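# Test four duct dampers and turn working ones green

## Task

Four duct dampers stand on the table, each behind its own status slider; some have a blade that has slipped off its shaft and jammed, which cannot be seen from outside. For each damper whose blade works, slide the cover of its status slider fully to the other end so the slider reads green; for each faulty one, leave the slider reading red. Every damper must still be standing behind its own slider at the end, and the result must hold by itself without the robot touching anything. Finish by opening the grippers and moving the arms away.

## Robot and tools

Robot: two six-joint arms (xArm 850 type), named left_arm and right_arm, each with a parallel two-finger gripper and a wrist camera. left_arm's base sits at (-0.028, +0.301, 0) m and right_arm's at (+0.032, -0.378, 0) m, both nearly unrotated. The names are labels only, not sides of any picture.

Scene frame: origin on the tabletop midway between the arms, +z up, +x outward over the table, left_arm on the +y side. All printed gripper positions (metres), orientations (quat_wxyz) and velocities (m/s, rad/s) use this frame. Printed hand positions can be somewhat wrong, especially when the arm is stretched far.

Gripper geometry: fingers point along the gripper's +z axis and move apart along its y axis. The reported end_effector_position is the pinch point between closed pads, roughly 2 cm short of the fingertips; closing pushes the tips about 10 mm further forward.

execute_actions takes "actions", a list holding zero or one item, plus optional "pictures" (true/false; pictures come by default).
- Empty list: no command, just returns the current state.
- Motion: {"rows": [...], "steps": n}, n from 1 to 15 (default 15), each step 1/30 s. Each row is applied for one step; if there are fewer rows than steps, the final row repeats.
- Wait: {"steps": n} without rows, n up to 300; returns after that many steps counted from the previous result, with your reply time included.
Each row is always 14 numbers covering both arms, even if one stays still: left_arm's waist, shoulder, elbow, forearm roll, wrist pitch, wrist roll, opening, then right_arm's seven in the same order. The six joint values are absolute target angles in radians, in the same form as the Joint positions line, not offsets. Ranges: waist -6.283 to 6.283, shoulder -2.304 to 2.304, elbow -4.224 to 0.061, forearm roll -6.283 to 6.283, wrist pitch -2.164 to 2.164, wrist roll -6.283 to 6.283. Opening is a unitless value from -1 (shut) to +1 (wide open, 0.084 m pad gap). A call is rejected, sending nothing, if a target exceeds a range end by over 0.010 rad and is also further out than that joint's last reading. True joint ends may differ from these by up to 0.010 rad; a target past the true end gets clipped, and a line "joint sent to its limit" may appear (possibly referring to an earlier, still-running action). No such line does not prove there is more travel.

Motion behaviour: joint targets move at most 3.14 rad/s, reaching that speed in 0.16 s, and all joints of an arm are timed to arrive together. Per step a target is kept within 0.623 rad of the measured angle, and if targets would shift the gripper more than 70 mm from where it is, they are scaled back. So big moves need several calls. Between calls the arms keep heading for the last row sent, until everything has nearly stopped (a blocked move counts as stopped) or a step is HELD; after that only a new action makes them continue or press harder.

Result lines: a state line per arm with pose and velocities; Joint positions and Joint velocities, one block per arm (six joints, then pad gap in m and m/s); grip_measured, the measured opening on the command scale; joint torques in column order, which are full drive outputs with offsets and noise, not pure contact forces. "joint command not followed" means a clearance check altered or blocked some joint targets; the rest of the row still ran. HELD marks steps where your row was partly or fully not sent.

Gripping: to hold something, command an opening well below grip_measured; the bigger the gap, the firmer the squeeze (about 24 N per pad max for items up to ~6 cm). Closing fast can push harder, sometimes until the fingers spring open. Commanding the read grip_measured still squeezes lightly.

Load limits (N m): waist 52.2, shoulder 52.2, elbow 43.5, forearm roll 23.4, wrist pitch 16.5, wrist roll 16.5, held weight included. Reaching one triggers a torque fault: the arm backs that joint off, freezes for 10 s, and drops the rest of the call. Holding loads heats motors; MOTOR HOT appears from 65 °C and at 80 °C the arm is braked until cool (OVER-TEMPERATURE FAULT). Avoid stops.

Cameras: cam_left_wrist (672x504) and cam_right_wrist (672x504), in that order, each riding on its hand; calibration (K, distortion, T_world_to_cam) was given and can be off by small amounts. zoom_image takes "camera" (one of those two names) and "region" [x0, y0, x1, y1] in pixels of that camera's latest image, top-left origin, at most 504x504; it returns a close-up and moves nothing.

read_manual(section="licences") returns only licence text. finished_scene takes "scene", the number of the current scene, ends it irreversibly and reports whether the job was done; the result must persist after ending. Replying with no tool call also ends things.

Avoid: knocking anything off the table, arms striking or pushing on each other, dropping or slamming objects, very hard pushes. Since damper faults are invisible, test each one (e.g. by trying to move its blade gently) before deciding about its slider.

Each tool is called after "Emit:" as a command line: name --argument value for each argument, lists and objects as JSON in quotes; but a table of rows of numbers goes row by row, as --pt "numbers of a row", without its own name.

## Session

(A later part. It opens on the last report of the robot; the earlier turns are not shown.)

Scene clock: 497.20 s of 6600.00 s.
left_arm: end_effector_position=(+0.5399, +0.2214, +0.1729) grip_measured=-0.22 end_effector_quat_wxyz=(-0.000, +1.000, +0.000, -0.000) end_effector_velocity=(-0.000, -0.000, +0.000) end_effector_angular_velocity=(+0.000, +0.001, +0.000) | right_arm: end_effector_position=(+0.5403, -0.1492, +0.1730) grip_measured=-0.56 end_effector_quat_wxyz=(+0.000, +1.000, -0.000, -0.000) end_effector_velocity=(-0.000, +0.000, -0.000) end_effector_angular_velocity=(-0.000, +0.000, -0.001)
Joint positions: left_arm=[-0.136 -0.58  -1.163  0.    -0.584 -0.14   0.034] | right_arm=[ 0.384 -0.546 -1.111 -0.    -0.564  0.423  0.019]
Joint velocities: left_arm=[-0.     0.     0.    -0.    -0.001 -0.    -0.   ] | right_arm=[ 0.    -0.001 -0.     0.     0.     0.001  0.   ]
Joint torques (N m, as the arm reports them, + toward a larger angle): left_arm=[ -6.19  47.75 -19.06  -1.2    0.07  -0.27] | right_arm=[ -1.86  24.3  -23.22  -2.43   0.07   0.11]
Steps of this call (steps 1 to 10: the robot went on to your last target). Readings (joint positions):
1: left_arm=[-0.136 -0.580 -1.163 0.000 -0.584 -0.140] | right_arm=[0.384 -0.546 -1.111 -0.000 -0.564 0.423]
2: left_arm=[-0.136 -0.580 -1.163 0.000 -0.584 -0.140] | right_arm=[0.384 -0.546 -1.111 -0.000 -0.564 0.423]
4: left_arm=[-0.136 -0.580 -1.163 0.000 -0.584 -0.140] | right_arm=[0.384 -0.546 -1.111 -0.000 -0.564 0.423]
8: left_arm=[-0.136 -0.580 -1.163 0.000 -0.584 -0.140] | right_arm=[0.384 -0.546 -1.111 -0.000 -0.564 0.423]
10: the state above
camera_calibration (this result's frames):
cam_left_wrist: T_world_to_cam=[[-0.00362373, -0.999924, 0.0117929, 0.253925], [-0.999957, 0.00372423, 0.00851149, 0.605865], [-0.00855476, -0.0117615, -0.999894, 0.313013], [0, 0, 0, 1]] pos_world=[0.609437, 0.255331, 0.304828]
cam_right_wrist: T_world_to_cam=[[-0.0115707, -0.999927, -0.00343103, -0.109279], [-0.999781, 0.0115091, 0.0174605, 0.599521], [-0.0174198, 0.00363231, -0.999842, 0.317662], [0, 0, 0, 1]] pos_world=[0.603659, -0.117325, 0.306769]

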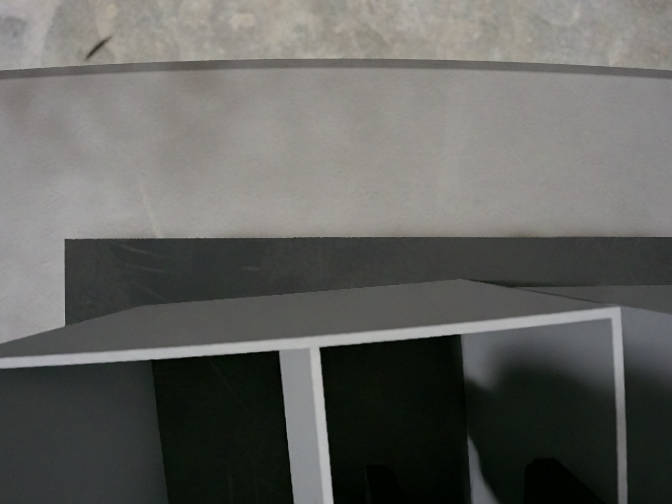

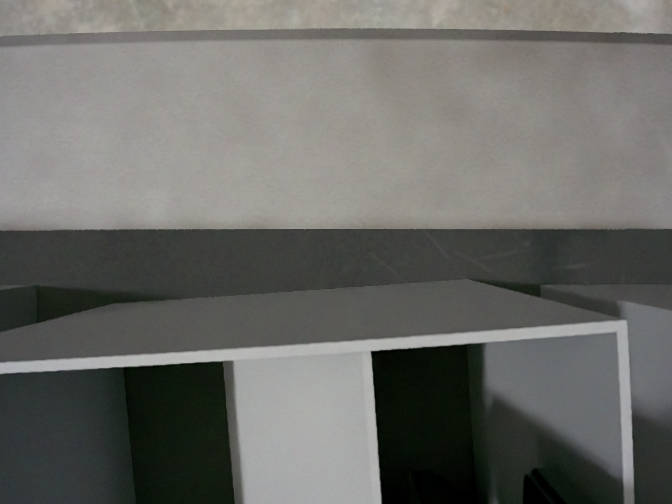

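Emit:
execute_actions --actions '[{"rows": [ [-0.1333,-0.5793,-1.1629,0,-0.5836,-0.1306,-0.17, 0.3842,-0.5468,-1.1113,0,-0.5645,0.4289,-0.2], [-0.1307,-0.5790,-1.1623,0,-0.5834,-0.1214,-0.15, 0.3849,-0.5471,-1.1118,0,-0.5647,0.4342,-0.2], [-0.1281,-0.5786,-1.1617,0,-0.5831,-0.1121,-0.12, 0.3856,-0.5475,-1.1124,0,-0.5649,0.4396,-0.2], [-0.1255,-0.5782,-1.1611,0,-0.5829,-0.1028,-0.10, 0.3862,-0.5478,-1.1129,0,-0.5651,0.4449,-0.2], [-0.1229,-0.5778,-1.1605,0,-0.5827,-0.0936,-0.07, 0.3869,-0.5482,-1.1135,0,-0.5653,0.4503,-0.2], [-0.1203,-0.5775,-1.1599,0,-0.5825,-0.0843,-0.05, 0.3876,-0.5485,-1.1141,0,-0.5656,0.4556,-0.2], [-0.1177,-0.5771,-1.1593,0,-0.5822,-0.0750,-0.02, 0.3883,-0.5489,-1.1146,0,-0.5658,0.4610,-0.2], [-0.1151,-0.5767,-1.1587,0,-0.5820,-0.0658,0.0, 0.3890,-0.5492,-1.1152,0,-0.5660,0.4663,-0.2], [-0.1125,-0.5763,-1.1581,0,-0.5818,-0.0565,0.03, 0.3897,-0.5496,-1.1157,0,-0.5662,0.4717,-0.2], [-0.1099,-0.5760,-1.1575,0,-0.5816,-0.0472,0.05, 0.3903,-0.5499,-1.1163,0,-0.5664,0.4770,-0.2], [-0.1073,-0.5756,-1.1569,0,-0.5813,-0.0380,0.08, 0.3910,-0.5503,-1.1168,0,-0.5666,0.4824,-0.2], [-0.1047,-0.5752,-1.1563,0,-0.5811,-0.0287,0.1, 0.3917,-0.5506,-1.1174,0,-0.5668,0.4877,-0.2] ], "steps": 15}]' --pictures false

Emit:
execute_actions --actions '[{"steps": 10}]'

Scene clock: 566.17 s of 6600.00 s.
left_arm: end_effector_position=(+0.5402, +0.2388, +0.1730) grip_measured=+0.02 end_effector_quat_wxyz=(+0.000, +0.999, -0.038, +0.000) end_effector_velocity=(-0.000, +0.012, -0.000) end_effector_angular_velocity=(+0.000, +0.001, -0.061) | right_arm: end_effector_position=(+0.5403, -0.1442, +0.1730) grip_measured=-0.57 end_effector_quat_wxyz=(-0.000, +1.000, -0.027, +0.000) end_effector_velocity=(-0.000, +0.003, -0.000) end_effector_angular_velocity=(-0.000, +0.000, -0.039)
Joint positions: left_arm=[-0.106 -0.575 -1.157 -0.    -0.581 -0.033  0.045] | right_arm=[ 0.392 -0.55  -1.117  0.    -0.567  0.485  0.019]
Joint velocities: left_arm=[ 0.021  0.003  0.005  0.     0.002  0.082 -0.   ] | right_arm=[ 0.005 -0.003 -0.004 -0.    -0.002  0.044  0.   ]
Joint torques (N m, as the arm reports them, + toward a larger angle): left_arm=[ -6.3   46.42 -17.75  -0.1   -0.41   0.07] | right_arm=[ -1.9   26.52 -22.35  -1.23   0.79   0.01]
Steps of this call (steps 1 to 15: the robot went on to your last target; steps 16 to 90: nothing new was sent; then 65.47 s passed at rest; steps 91 to 105: all 15 steps of this action). Readings (joint positions):
91: left_arm=[-0.136 -0.580 -1.164 0.000 -0.584 -0.140] | right_arm=[0.384 -0.546 -1.111 -0.000 -0.564 0.424]
92: left_arm=[-0.135 -0.580 -1.163 0.000 -0.584 -0.137] | right_arm=[0.384 -0.547 -1.111 -0.000 -0.564 0.425]
94: left_arm=[-0.132 -0.579 -1.163 -0.000 -0.583 -0.124] | right_arm=[0.384 -0.547 -1.112 -0.000 -0.565 0.433]
98: left_arm=[-0.122 -0.578 -1.160 -0.000 -0.582 -0.089] | right_arm=[0.387 -0.548 -1.114 -0.000 -0.566 0.453]
105: the state above

Scene clock: 566.50 s of 6600.00 s.
left_arm: end_effector_position=(+0.5401, +0.2393, +0.1730) grip_measured=+0.02 end_effector_quat_wxyz=(+0.000, +0.999, -0.040, +0.000) end_effector_velocity=(-0.000, -0.000, +0.000) end_effector_angular_velocity=(+0.000, +0.000, -0.000) | right_arm: end_effector_position=(+0.5403, -0.1441, +0.1730) grip_measured=-0.57 end_effector_quat_wxyz=(+0.000, +1.000, -0.028, -0.000) end_effector_velocity=(-0.000, -0.000, -0.000) end_effector_angular_velocity=(-0.000, +0.000, -0.000)
Joint positions: left_arm=[-0.105 -0.575 -1.156 -0.    -0.581 -0.029  0.045] | right_arm=[ 0.392 -0.551 -1.117  0.    -0.567  0.488  0.019]
Joint velocities: left_arm=[-0.  0.  0.  0. -0. -0.  0.] | right_arm=[-0. -0.  0. -0. -0.  0.  0.]
Joint torques (N m, as the arm reports them, + toward a larger angle): left_arm=[ -3.46  45.99 -17.88   0.09  -0.43   0.15] | right_arm=[  0.43  26.4  -22.29  -0.8    0.37   0.13]
Steps of this call (steps 1 to 10: the robot went on to your last target). Readings (joint positions):
1: left_arm=[-0.105 -0.575 -1.156 -0.000 -0.581 -0.031] | right_arm=[0.392 -0.551 -1.117 0.000 -0.567 0.486]
2: left_arm=[-0.105 -0.575 -1.156 -0.000 -0.581 -0.030] | right_arm=[0.392 -0.551 -1.117 -0.000 -0.567 0.487]
4: left_arm=[-0.105 -0.575 -1.156 -0.000 -0.581 -0.029] | right_arm=[0.392 -0.551 -1.117 0.000 -0.567 0.487]
8: left_arm=[-0.105 -0.575 -1.156 -0.000 -0.581 -0.029] | right_arm=[0.392 -0.551 -1.117 0.000 -0.567 0.488]
10: the state above
camera_calibration (this result's frames):
cam_left_wrist: T_world_to_cam=[[-0.083481, -0.996439, 0.0118824, 0.314126], [-0.99647, 0.083578, 0.00791903, 0.585133], [-0.00888393, -0.0111793, -0.999898, 0.313397], [0, 0, 0, 1]] pos_world=[0.612075, 0.267607, 0.304999]
cam_right_wrist: T_world_to_cam=[[-0.0675032, -0.997713, -0.00346764, -0.073689], [-0.997572, 0.0674332, 0.017403, 0.60636], [-0.0171294, 0.00463398, -0.999843, 0.317645], [0, 0, 0, 1]] pos_world=[0.605354, -0.115881, 0.306787]

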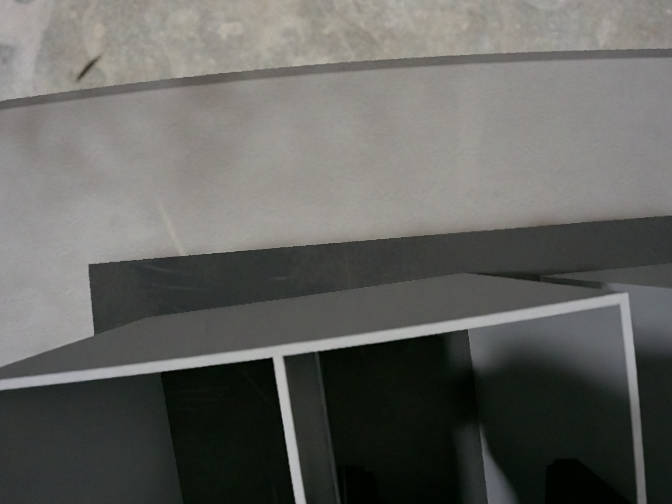

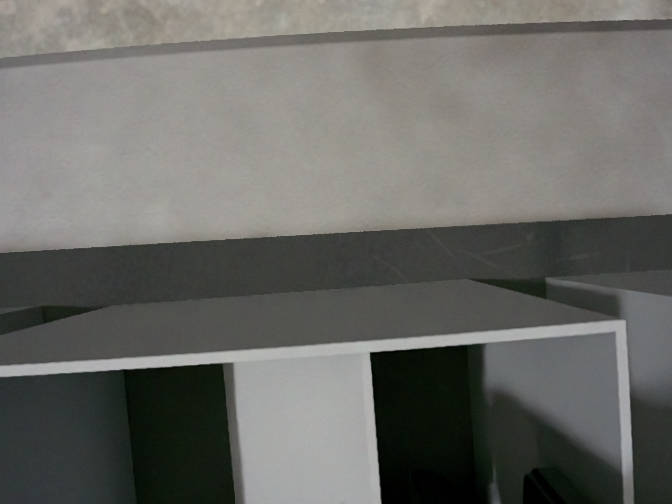

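Emit:
execute_actions --actions '[{"rows": [ [-0.1047,-0.5752,-1.1563,0,-0.5811,-0.0218,0.1, 0.3917,-0.5506,-1.1174,0,-0.5668,0.4877,-1], [-0.1047,-0.5752,-1.1563,0,-0.5811,-0.0150,0.1, 0.3917,-0.5506,-1.1174,0,-0.5668,0.4877,-1], [-0.1047,-0.5752,-1.1563,0,-0.5811,-0.0081,0.1, 0.3917,-0.5506,-1.1174,0,-0.5668,0.4877,-1], [-0.1047,-0.5752,-1.1563,0,-0.5811,-0.0012,0.1, 0.3917,-0.5506,-1.1174,0,-0.5668,0.4877,-1], [-0.1047,-0.5752,-1.1563,0,-0.5811,0.0057,0.1, 0.3917,-0.5398,-1.1205,0,-0.5807,0.4877,-1], [-0.1047,-0.5752,-1.1563,0,-0.5811,0.0125,0.1, 0.3917,-0.5289,-1.1235,0,-0.5946,0.4877,-1], [-0.1047,-0.5752,-1.1563,0,-0.5811,0.0194,0.1, 0.3917,-0.5181,-1.1266,0,-0.6085,0.4877,-1], [-0.1047,-0.5752,-1.1563,0,-0.5811,0.026,0.1, 0.3917,-0.5072,-1.1297,0,-0.6225,0.4877,-1], [-0.1047,-0.5752,-1.1563,0,-0.5811,0.026,0.1, 0.3917,-0.4964,-1.1327,0,-0.6364,0.4877,-1], [-0.1047,-0.5752,-1.1563,0,-0.5811,0.026,0.1, 0.3917,-0.4855,-1.1358,0,-0.6503,0.4877,-1] ], "steps": 15}]'

Scene clock: 630.87 s of 6600.00 s.
left_arm: end_effector_position=(+0.5401, +0.2393, +0.1730) grip_measured=+0.02 end_effector_quat_wxyz=(-0.000, +0.998, -0.067, -0.000) end_effector_velocity=(-0.000, +0.000, -0.000) end_effector_angular_velocity=(+0.000, -0.000, -0.005) | right_arm: end_effector_position=(+0.5409, -0.1438, +0.2160) grip_measured=-1.00 end_effector_quat_wxyz=(-0.000, +1.000, -0.028, +0.001) end_effector_velocity=(-0.014, -0.006, -0.002) end_effector_angular_velocity=(-0.020, +0.043, +0.001)
Joint positions: left_arm=[-0.105 -0.575 -1.156  0.    -0.581  0.026  0.045] | right_arm=[ 0.392 -0.486 -1.136  0.    -0.648  0.488  0.   ]
Joint velocities: left_arm=[-0.     0.001  0.001  0.     0.001  0.005 -0.   ] | right_arm=[ 0.     0.005  0.014 -0.001 -0.038 -0.     0.   ]
Joint torques (N m, as the arm reports them, + toward a larger angle): left_arm=[ -4.57  46.47 -17.85  -0.28  -0.2    0.12] | right_arm=[  1.35  24.72 -22.86  -2.29  -0.25  -0.25]
Steps of this call (steps 1 to 15: the robot went on to your last target; steps 16 to 90: nothing new was sent; then 60.87 s passed at rest; steps 91 to 105: all 15 steps of this action). Readings (joint positions):
91: left_arm=[-0.105 -0.575 -1.156 -0.000 -0.581 -0.029] | right_arm=[0.392 -0.551 -1.117 -0.000 -0.567 0.488]
92: left_arm=[-0.105 -0.575 -1.156 -0.000 -0.581 -0.026] | right_arm=[0.392 -0.551 -1.117 0.000 -0.567 0.488]
94: left_arm=[-0.105 -0.575 -1.156 0.000 -0.581 -0.017] | right_arm=[0.392 -0.551 -1.118 0.000 -0.566 0.488]
98: left_arm=[-0.105 -0.575 -1.156 0.000 -0.581 0.009] | right_arm=[0.392 -0.534 -1.121 0.000 -0.589 0.488]
105: the state above
camera_calibration (this result's frames):
cam_left_wrist: T_world_to_cam=[[-0.137548, -0.990424, 0.0118693, 0.341943], [-0.990448, 0.137648, 0.00805373, 0.568872], [-0.0096104, -0.0106482, -0.999897, 0.313656], [0, 0, 0, 1]] pos_world=[0.613487, 0.263704, 0.304984]
cam_right_wrist: T_world_to_cam=[[-0.0676286, -0.997701, -0.00447146, -0.0729379], [-0.997594, 0.0675515, 0.0155997, 0.6066], [-0.0152618, 0.00551569, -0.999868, 0.3598], [0, 0, 0, 1]] pos_world=[0.605699, -0.115731, 0.349963]

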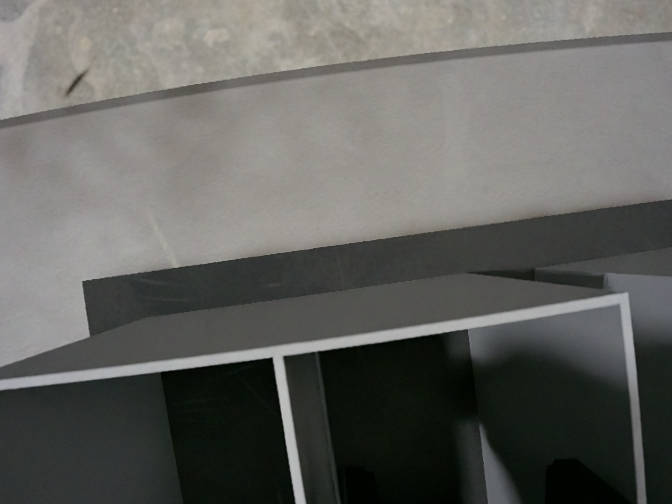

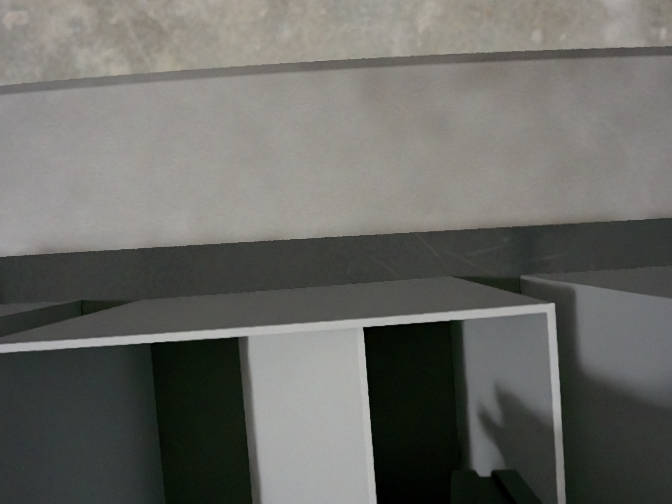

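Emit:
execute_actions --actions '[{"rows": [ [-0.1047,-0.5752,-1.1563,0,-0.5811,0.026,-1, 0.0903,-0.3094,-0.8871,0,-0.5777,0.1303,-1], [-0.1047,-0.5752,-1.1563,0,-0.5811,0.026,-1, 0.0903,-0.3094,-0.8871,0,-0.5777,0.1303,-1], [-0.1047,-0.5752,-1.1563,0,-0.5811,0.026,-1, 0.0903,-0.3094,-0.8871,0,-0.5777,0.1303,-1], [-0.1047,-0.5752,-1.1563,0,-0.5811,0.026,-1, 0.0903,-0.3094,-0.8871,0,-0.5777,0.1303,-1], [-0.1047,-0.5752,-1.1563,0,-0.5811,0.026,-1, 0.0903,-0.3094,-0.8871,0,-0.5777,0.1303,-1], [-0.1047,-0.5646,-1.1594,0,-0.5947,0.026,-1, 0.0903,-0.3094,-0.8871,0,-0.5777,0.1303,-1], [-0.1047,-0.5541,-1.1624,0,-0.6083,0.026,-1, 0.0903,-0.3094,-0.8871,0,-0.5777,0.1303,-1], [-0.1047,-0.5435,-1.1655,0,-0.6219,0.026,-1, 0.0903,-0.3094,-0.8871,0,-0.5777,0.1303,-1], [-0.1047,-0.5330,-1.1685,0,-0.6355,0.026,-1, 0.0903,-0.3094,-0.8871,0,-0.5777,0.1303,-1], [-0.1047,-0.5224,-1.1716,0,-0.6491,0.026,-1, 0.0903,-0.3094,-0.8871,0,-0.5777,0.1303,-1], [-0.1047,-0.5119,-1.1746,0,-0.6627,0.026,-1, 0.0903,-0.3094,-0.8871,0,-0.5777,0.1303,-1] ], "steps": 15}]' --pictures false

Emit:
execute_actions --actions '[{"rows": [[-0.4361,-0.5505,-1.2332,0,-0.6827,-0.4401,-1, 0.0903,-0.3094,-0.8871,0,-0.5777,0.1303,-1]], "steps": 15}]' --pictures false

Emit:
execute_actions --actions '[{"steps": 10}]'

Scene clock: 647.50 s of 6600.00 s.
left_arm: end_effector_position=(+0.5414, +0.2392, +0.2160) grip_measured=-1.00 end_effector_quat_wxyz=(+0.000, +0.998, -0.067, +0.002) end_effector_velocity=(-0.013, +0.001, +0.015) end_effector_angular_velocity=(+0.004, +0.040, +0.000) | right_arm: end_effector_position=(+0.5060, -0.3141, +0.2161) grip_measured=-1.00 end_effector_quat_wxyz=(+0.000, +1.000, -0.001, -0.000) end_effector_velocity=(-0.013, -0.027, -0.002) end_effector_angular_velocity=(+0.003, -0.010, +0.048)
Joint positions: left_arm=[-0.105 -0.512 -1.176  0.    -0.659  0.026  0.   ] | right_arm=[ 0.094 -0.312 -0.89  -0.    -0.579  0.136  0.   ]
Joint velocities: left_arm=[ 0.     0.028  0.003 -0.001 -0.065  0.001  0.   ] | right_arm=[-0.053  0.038  0.055  0.002  0.028 -0.102  0.   ]
Joint torques (N m, as the arm reports them, + toward a larger angle): left_arm=[ -4.07  34.35 -15.71  -0.71  -0.25  -0.34] | right_arm=[  4.61  16.47 -24.38  -1.45   0.1   -0.02]
Steps of this call (steps 1 to 15: the robot went on to your last target; steps 16 to 90: nothing new was sent; then 13.13 s passed at rest; steps 91 to 105: all 15 steps of this action). Readings (joint positions):
91: left_arm=[-0.105 -0.575 -1.156 0.000 -0.581 0.026] | right_arm=[0.392 -0.485 -1.136 0.000 -0.650 0.488]
92: left_arm=[-0.105 -0.575 -1.156 0.000 -0.581 0.026] | right_arm=[0.389 -0.483 -1.133 0.000 -0.649 0.482]
94: left_arm=[-0.105 -0.575 -1.157 0.000 -0.581 0.026] | right_arm=[0.350 -0.460 -1.099 0.000 -0.638 0.433]
98: left_arm=[-0.105 -0.568 -1.158 0.000 -0.593 0.026] | right_arm=[0.231 -0.391 -1.003 -0.000 -0.611 0.296]
105: the state above

Scene clock: 648.00 s of 6600.00 s.
left_arm: end_effector_position=(+0.5068, +0.0551, +0.2159) grip_measured=-1.00 end_effector_quat_wxyz=(+0.000, +1.000, -0.004, -0.000) end_effector_velocity=(-0.038, -0.106, +0.001) end_effector_angular_velocity=(+0.001, +0.001, +0.107) | right_arm: end_effector_position=(+0.5053, -0.3161, +0.2160) grip_measured=-1.00 end_effector_quat_wxyz=(+0.000, +1.000, -0.000, +0.000) end_effector_velocity=(-0.000, -0.001, +0.000) end_effector_angular_velocity=(+0.000, -0.001, -0.001)
Joint positions: left_arm=[-0.428 -0.55  -1.231 -0.    -0.682 -0.423  0.   ] | right_arm=[ 0.09  -0.309 -0.887  0.    -0.578  0.13   0.   ]
Joint velocities: left_arm=[-0.191 -0.019 -0.033  0.001 -0.015 -0.299  0.   ] | right_arm=[-0.001  0.002  0.001 -0.     0.    -0.001  0.   ]
Joint torques (N m, as the arm reports them, + toward a larger angle): left_arm=[ 16.38  49.22 -17.93  -0.43  -0.4    0.41] | right_arm=[  1.58  20.88 -23.    -2.79  -0.1   -0.44]
Steps of this call (steps 1 to 15: all 15 steps of this action). Readings (joint positions):
1: left_arm=[-0.105 -0.512 -1.175 0.000 -0.661 0.026] | right_arm=[0.093 -0.311 -0.889 -0.000 -0.579 0.134]
2: left_arm=[-0.107 -0.513 -1.175 0.000 -0.662 0.021] | right_arm=[0.093 -0.311 -0.889 0.000 -0.578 0.132]
4: left_arm=[-0.141 -0.520 -1.181 0.000 -0.664 -0.031] | right_arm=[0.092 -0.310 -0.888 0.000 -0.578 0.131]
8: left_arm=[-0.259 -0.532 -1.202 0.000 -0.671 -0.192] | right_arm=[0.091 -0.310 -0.888 0.000 -0.578 0.131]
15: the state above

Scene clock: 648.33 s of 6600.00 s.
left_arm: end_effector_position=(+0.5053, +0.0507, +0.2160) grip_measured=-1.00 end_effector_quat_wxyz=(-0.000, +1.000, +0.000, -0.000) end_effector_velocity=(-0.000, -0.003, +0.001) end_effector_angular_velocity=(-0.001, -0.002, -0.002) | right_arm: end_effector_position=(+0.5052, -0.3161, +0.2160) grip_measured=-1.00 end_effector_quat_wxyz=(+0.000, +1.000, -0.000, +0.000) end_effector_velocity=(-0.000, +0.000, -0.000) end_effector_angular_velocity=(-0.000, +0.001, +0.001)
Joint positions: left_arm=[-0.435 -0.55  -1.233  0.    -0.683 -0.44   0.   ] | right_arm=[ 0.09  -0.309 -0.887  0.    -0.578  0.13   0.   ]
Joint velocities: left_arm=[-0.005 -0.    -0.003 -0.     0.    -0.002  0.   ] | right_arm=[ 0.    -0.001  0.     0.    -0.001 -0.     0.   ]
Joint torques (N m, as the arm reports them, + toward a larger angle): left_arm=[ -4.38  45.82 -18.42  -0.65  -0.41  -0.23] | right_arm=[  0.62  18.73 -22.14  -2.04  -0.11  -0.16]
Steps of this call (steps 1 to 10: the robot went on to your last target). Readings (joint positions):
1: left_arm=[-0.432 -0.550 -1.232 -0.000 -0.682 -0.431] | right_arm=[0.090 -0.309 -0.887 0.000 -0.578 0.130]
2: left_arm=[-0.433 -0.550 -1.232 -0.000 -0.683 -0.435] | right_arm=[0.090 -0.309 -0.887 0.000 -0.578 0.130]
4: left_arm=[-0.434 -0.550 -1.233 0.000 -0.683 -0.438] | right_arm=[0.090 -0.309 -0.887 0.000 -0.578 0.130]
8: left_arm=[-0.435 -0.550 -1.233 0.000 -0.683 -0.440] | right_arm=[0.090 -0.309 -0.887 0.000 -0.578 0.130]
10: the state above
camera_calibration (this result's frames):
cam_left_wrist: T_world_to_cam=[[-0.00312454, -0.999925, 0.0118278, 0.0824177], [-0.999963, 0.00321967, 0.00803171, 0.571641], [-0.00806919, -0.0118023, -0.999898, 0.353573], [0, 0, 0, 1]] pos_world=[0.57473, 0.084744, 0.347971]
cam_right_wrist: T_world_to_cam=[[-0.0115837, -0.999927, -0.00346692, -0.276489], [-0.999782, 0.0115218, 0.0173869, 0.565649], [-0.0173457, 0.00366757, -0.999843, 0.360665], [0, 0, 0, 1]] pos_world=[0.568579, -0.284309, 0.349814]

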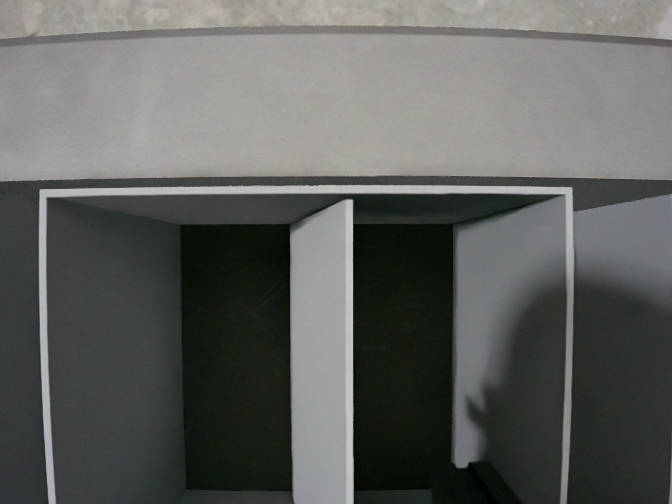

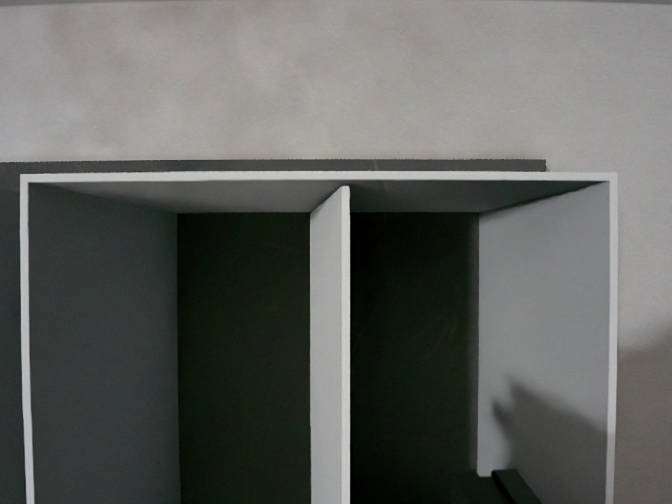

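Emit:
execute_actions --actions '[{"rows": [ [-0.4361,-0.5582,-1.2309,0,-0.6728,-0.4401,-1, 0.0903,-0.3189,-0.8847,0,-0.5658,0.1303,-1], [-0.4361,-0.5658,-1.2286,0,-0.6628,-0.4401,-1, 0.0903,-0.3284,-0.8822,0,-0.5538,0.1303,-1], [-0.4361,-0.5735,-1.2263,0,-0.6529,-0.4401,-1, 0.0903,-0.3379,-0.8798,0,-0.5419,0.1303,-1], [-0.4361,-0.5812,-1.2241,0,-0.6429,-0.4401,-1, 0.0903,-0.3474,-0.8773,0,-0.5299,0.1303,-1], [-0.4361,-0.5888,-1.2218,0,-0.6330,-0.4401,-1, 0.0903,-0.3569,-0.8749,0,-0.5180,0.1303,-1], [-0.4361,-0.5965,-1.2195,0,-0.6230,-0.4401,-1, 0.0903,-0.3664,-0.8724,0,-0.5060,0.1303,-1], [-0.4361,-0.6041,-1.2172,0,-0.6131,-0.4401,-0.9, 0.0903,-0.3759,-0.8700,0,-0.4941,0.1303,-0.9], [-0.4361,-0.6118,-1.2149,0,-0.6031,-0.4401,-0.8, 0.0903,-0.3854,-0.8675,0,-0.4821,0.1303,-0.8], [-0.4361,-0.6118,-1.2149,0,-0.6031,-0.4401,-0.7, 0.0903,-0.3854,-0.8675,0,-0.4821,0.1303,-0.7], [-0.4361,-0.6118,-1.2149,0,-0.6031,-0.4401,-0.6, 0.0903,-0.3854,-0.8675,0,-0.4821,0.1303,-0.6], [-0.4361,-0.6118,-1.2149,0,-0.6031,-0.4401,-0.5, 0.0903,-0.3854,-0.8675,0,-0.4821,0.1303,-0.5] ], "steps": 15}]' --pictures false

Emit:
execute_actions --actions '[{"rows": [ [-0.4361,-0.6118,-1.2149,0,-0.6031,-0.4401,-0.45, 0.0903,-0.3854,-0.8675,0,-0.4821,0.1303,-0.45], [-0.4361,-0.6118,-1.2149,0,-0.6031,-0.4401,-0.40, 0.0903,-0.3854,-0.8675,0,-0.4821,0.1303,-0.40], [-0.4361,-0.6118,-1.2149,0,-0.6031,-0.4401,-0.35, 0.0903,-0.3854,-0.8675,0,-0.4821,0.1303,-0.35], [-0.4361,-0.6118,-1.2149,0,-0.6031,-0.4401,-0.30, 0.0903,-0.3854,-0.8675,0,-0.4821,0.1303,-0.30], [-0.4361,-0.6118,-1.2149,0,-0.6031,-0.4401,-0.25, 0.0903,-0.3854,-0.8675,0,-0.4821,0.1303,-0.25], [-0.4361,-0.6118,-1.2149,0,-0.6031,-0.4401,-0.20, 0.0903,-0.3854,-0.8675,0,-0.4821,0.1303,-0.20], [-0.4361,-0.6118,-1.2149,0,-0.6031,-0.4401,-0.15, 0.0903,-0.3854,-0.8675,0,-0.4821,0.1303,-0.15], [-0.4361,-0.6118,-1.2149,0,-0.6031,-0.4401,-0.10, 0.0903,-0.3854,-0.8675,0,-0.4821,0.1303,-0.10], [-0.4361,-0.6118,-1.2149,0,-0.6031,-0.4401,-0.05, 0.0903,-0.3854,-0.8675,0,-0.4821,0.1303,-0.05], [-0.4361,-0.6118,-1.2149,0,-0.6031,-0.4401,0.0, 0.0903,-0.3854,-0.8675,0,-0.4821,0.1303,0.0], [-0.4361,-0.6118,-1.2149,0,-0.6031,-0.4401,0.05, 0.0903,-0.3854,-0.8675,0,-0.4821,0.1303,0.05], [-0.4361,-0.6118,-1.2149,0,-0.6031,-0.4401,0.10, 0.0903,-0.3854,-0.8675,0,-0.4821,0.1303,0.10] ], "steps": 15}]'

Scene clock: 679.73 s of 6600.00 s.
left_arm: end_effector_position=(+0.5053, +0.0502, +0.1735) grip_measured=-0.52 end_effector_quat_wxyz=(+0.000, +1.000, +0.000, +0.000) end_effector_velocity=(+0.005, -0.002, +0.004) end_effector_angular_velocity=(-0.007, -0.015, +0.001) | right_arm: end_effector_position=(+0.5053, -0.3161, +0.1734) grip_measured=-0.52 end_effector_quat_wxyz=(-0.000, +1.000, -0.000, +0.000) end_effector_velocity=(+0.004, +0.001, +0.001) end_effector_angular_velocity=(+0.002, -0.012, -0.000)
Joint positions: left_arm=[-0.436 -0.611 -1.215  0.    -0.604 -0.44   0.021] | right_arm=[ 0.09  -0.385 -0.868  0.    -0.483  0.13   0.021]
Joint velocities: left_arm=[ 0.     0.003 -0.006  0.     0.007 -0.001  0.   ] | right_arm=[ 0.    -0.001 -0.003  0.     0.009  0.     0.   ]
Joint torques (N m, as the arm reports them, + toward a larger angle): left_arm=[ -3.72  45.51 -17.15  -0.61  -0.37  -0.33] | right_arm=[ -1.58  22.45 -19.79  -1.84  -0.2    0.02]
Steps of this call (steps 1 to 30: the robot went on to your last target; steps 31 to 90: nothing new was sent; then 27.90 s passed at rest; steps 91 to 105: all 15 steps of this action). Readings (joint positions):
91: left_arm=[-0.436 -0.551 -1.233 0.000 -0.683 -0.440] | right_arm=[0.090 -0.309 -0.887 0.000 -0.578 0.130]
92: left_arm=[-0.436 -0.552 -1.233 0.000 -0.680 -0.440] | right_arm=[0.090 -0.311 -0.887 0.000 -0.574 0.130]
94: left_arm=[-0.436 -0.562 -1.230 0.000 -0.666 -0.440] | right_arm=[0.090 -0.324 -0.884 0.000 -0.558 0.130]
98: left_arm=[-0.436 -0.593 -1.220 -0.000 -0.629 -0.440] | right_arm=[0.090 -0.361 -0.874 -0.000 -0.513 0.130]
105: the state above

Scene clock: 680.23 s of 6600.00 s.
left_arm: end_effector_position=(+0.5053, +0.0502, +0.1732) grip_measured=-0.25 end_effector_quat_wxyz=(+0.000, +1.000, +0.000, +0.000) end_effector_velocity=(-0.000, +0.000, -0.000) end_effector_angular_velocity=(+0.000, +0.001, -0.001) | right_arm: end_effector_position=(+0.5050, -0.3161, +0.1728) grip_measured=+0.03 end_effector_quat_wxyz=(-0.000, +1.000, -0.000, -0.000) end_effector_velocity=(+0.000, -0.000, +0.000) end_effector_angular_velocity=(-0.000, -0.000, +0.000)
Joint positions: left_arm=[-0.436 -0.612 -1.215 -0.    -0.603 -0.44   0.033] | right_arm=[ 0.09  -0.386 -0.867  0.    -0.482  0.13   0.045]
Joint velocities: left_arm=[-0.    -0.     0.    -0.    -0.001  0.001  0.   ] | right_arm=[-0.     0.001 -0.    -0.    -0.001 -0.     0.   ]
Joint torques (N m, as the arm reports them, + toward a larger angle): left_arm=[ -2.99  45.71 -16.66  -0.4   -0.8   -0.34] | right_arm=[ -0.16  23.04 -21.97  -2.6   -0.16  -0.41]
Steps of this call (steps 1 to 15: all 15 steps of this action). Readings (joint positions):
1: left_arm=[-0.436 -0.611 -1.215 0.000 -0.603 -0.440] | right_arm=[0.090 -0.385 -0.868 0.000 -0.482 0.130]
2: left_arm=[-0.436 -0.611 -1.215 0.000 -0.603 -0.440] | right_arm=[0.090 -0.385 -0.868 0.000 -0.482 0.130]
4: left_arm=[-0.436 -0.611 -1.215 -0.000 -0.603 -0.440] | right_arm=[0.090 -0.385 -0.868 0.000 -0.482 0.130]
8: left_arm=[-0.436 -0.612 -1.215 -0.000 -0.603 -0.440] | right_arm=[0.090 -0.385 -0.867 -0.000 -0.482 0.130]
15: the state above
camera_calibration (this result's frames):
cam_left_wrist: T_world_to_cam=[[-0.00367642, -0.99992, 0.0120958, 0.0826344], [-0.999965, 0.00376763, 0.00752691, 0.572056], [-0.00757188, -0.0120677, -0.999899, 0.310502], [0, 0, 0, 1]] pos_world=[0.574691, 0.0842196, 0.305165]
cam_right_wrist: T_world_to_cam=[[-0.0115868, -0.999927, -0.00347321, -0.276577], [-0.999776, 0.0115234, 0.0177364, 0.566147], [-0.0176951, 0.00367795, -0.999837, 0.317646], [0, 0, 0, 1]] pos_world=[0.568437, -0.284249, 0.306592]

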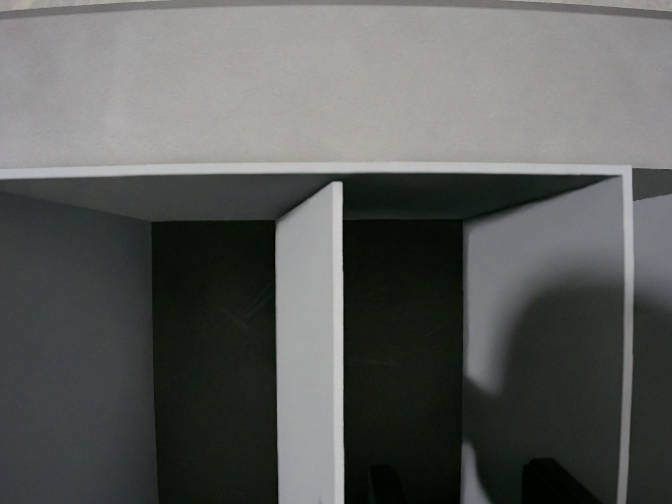

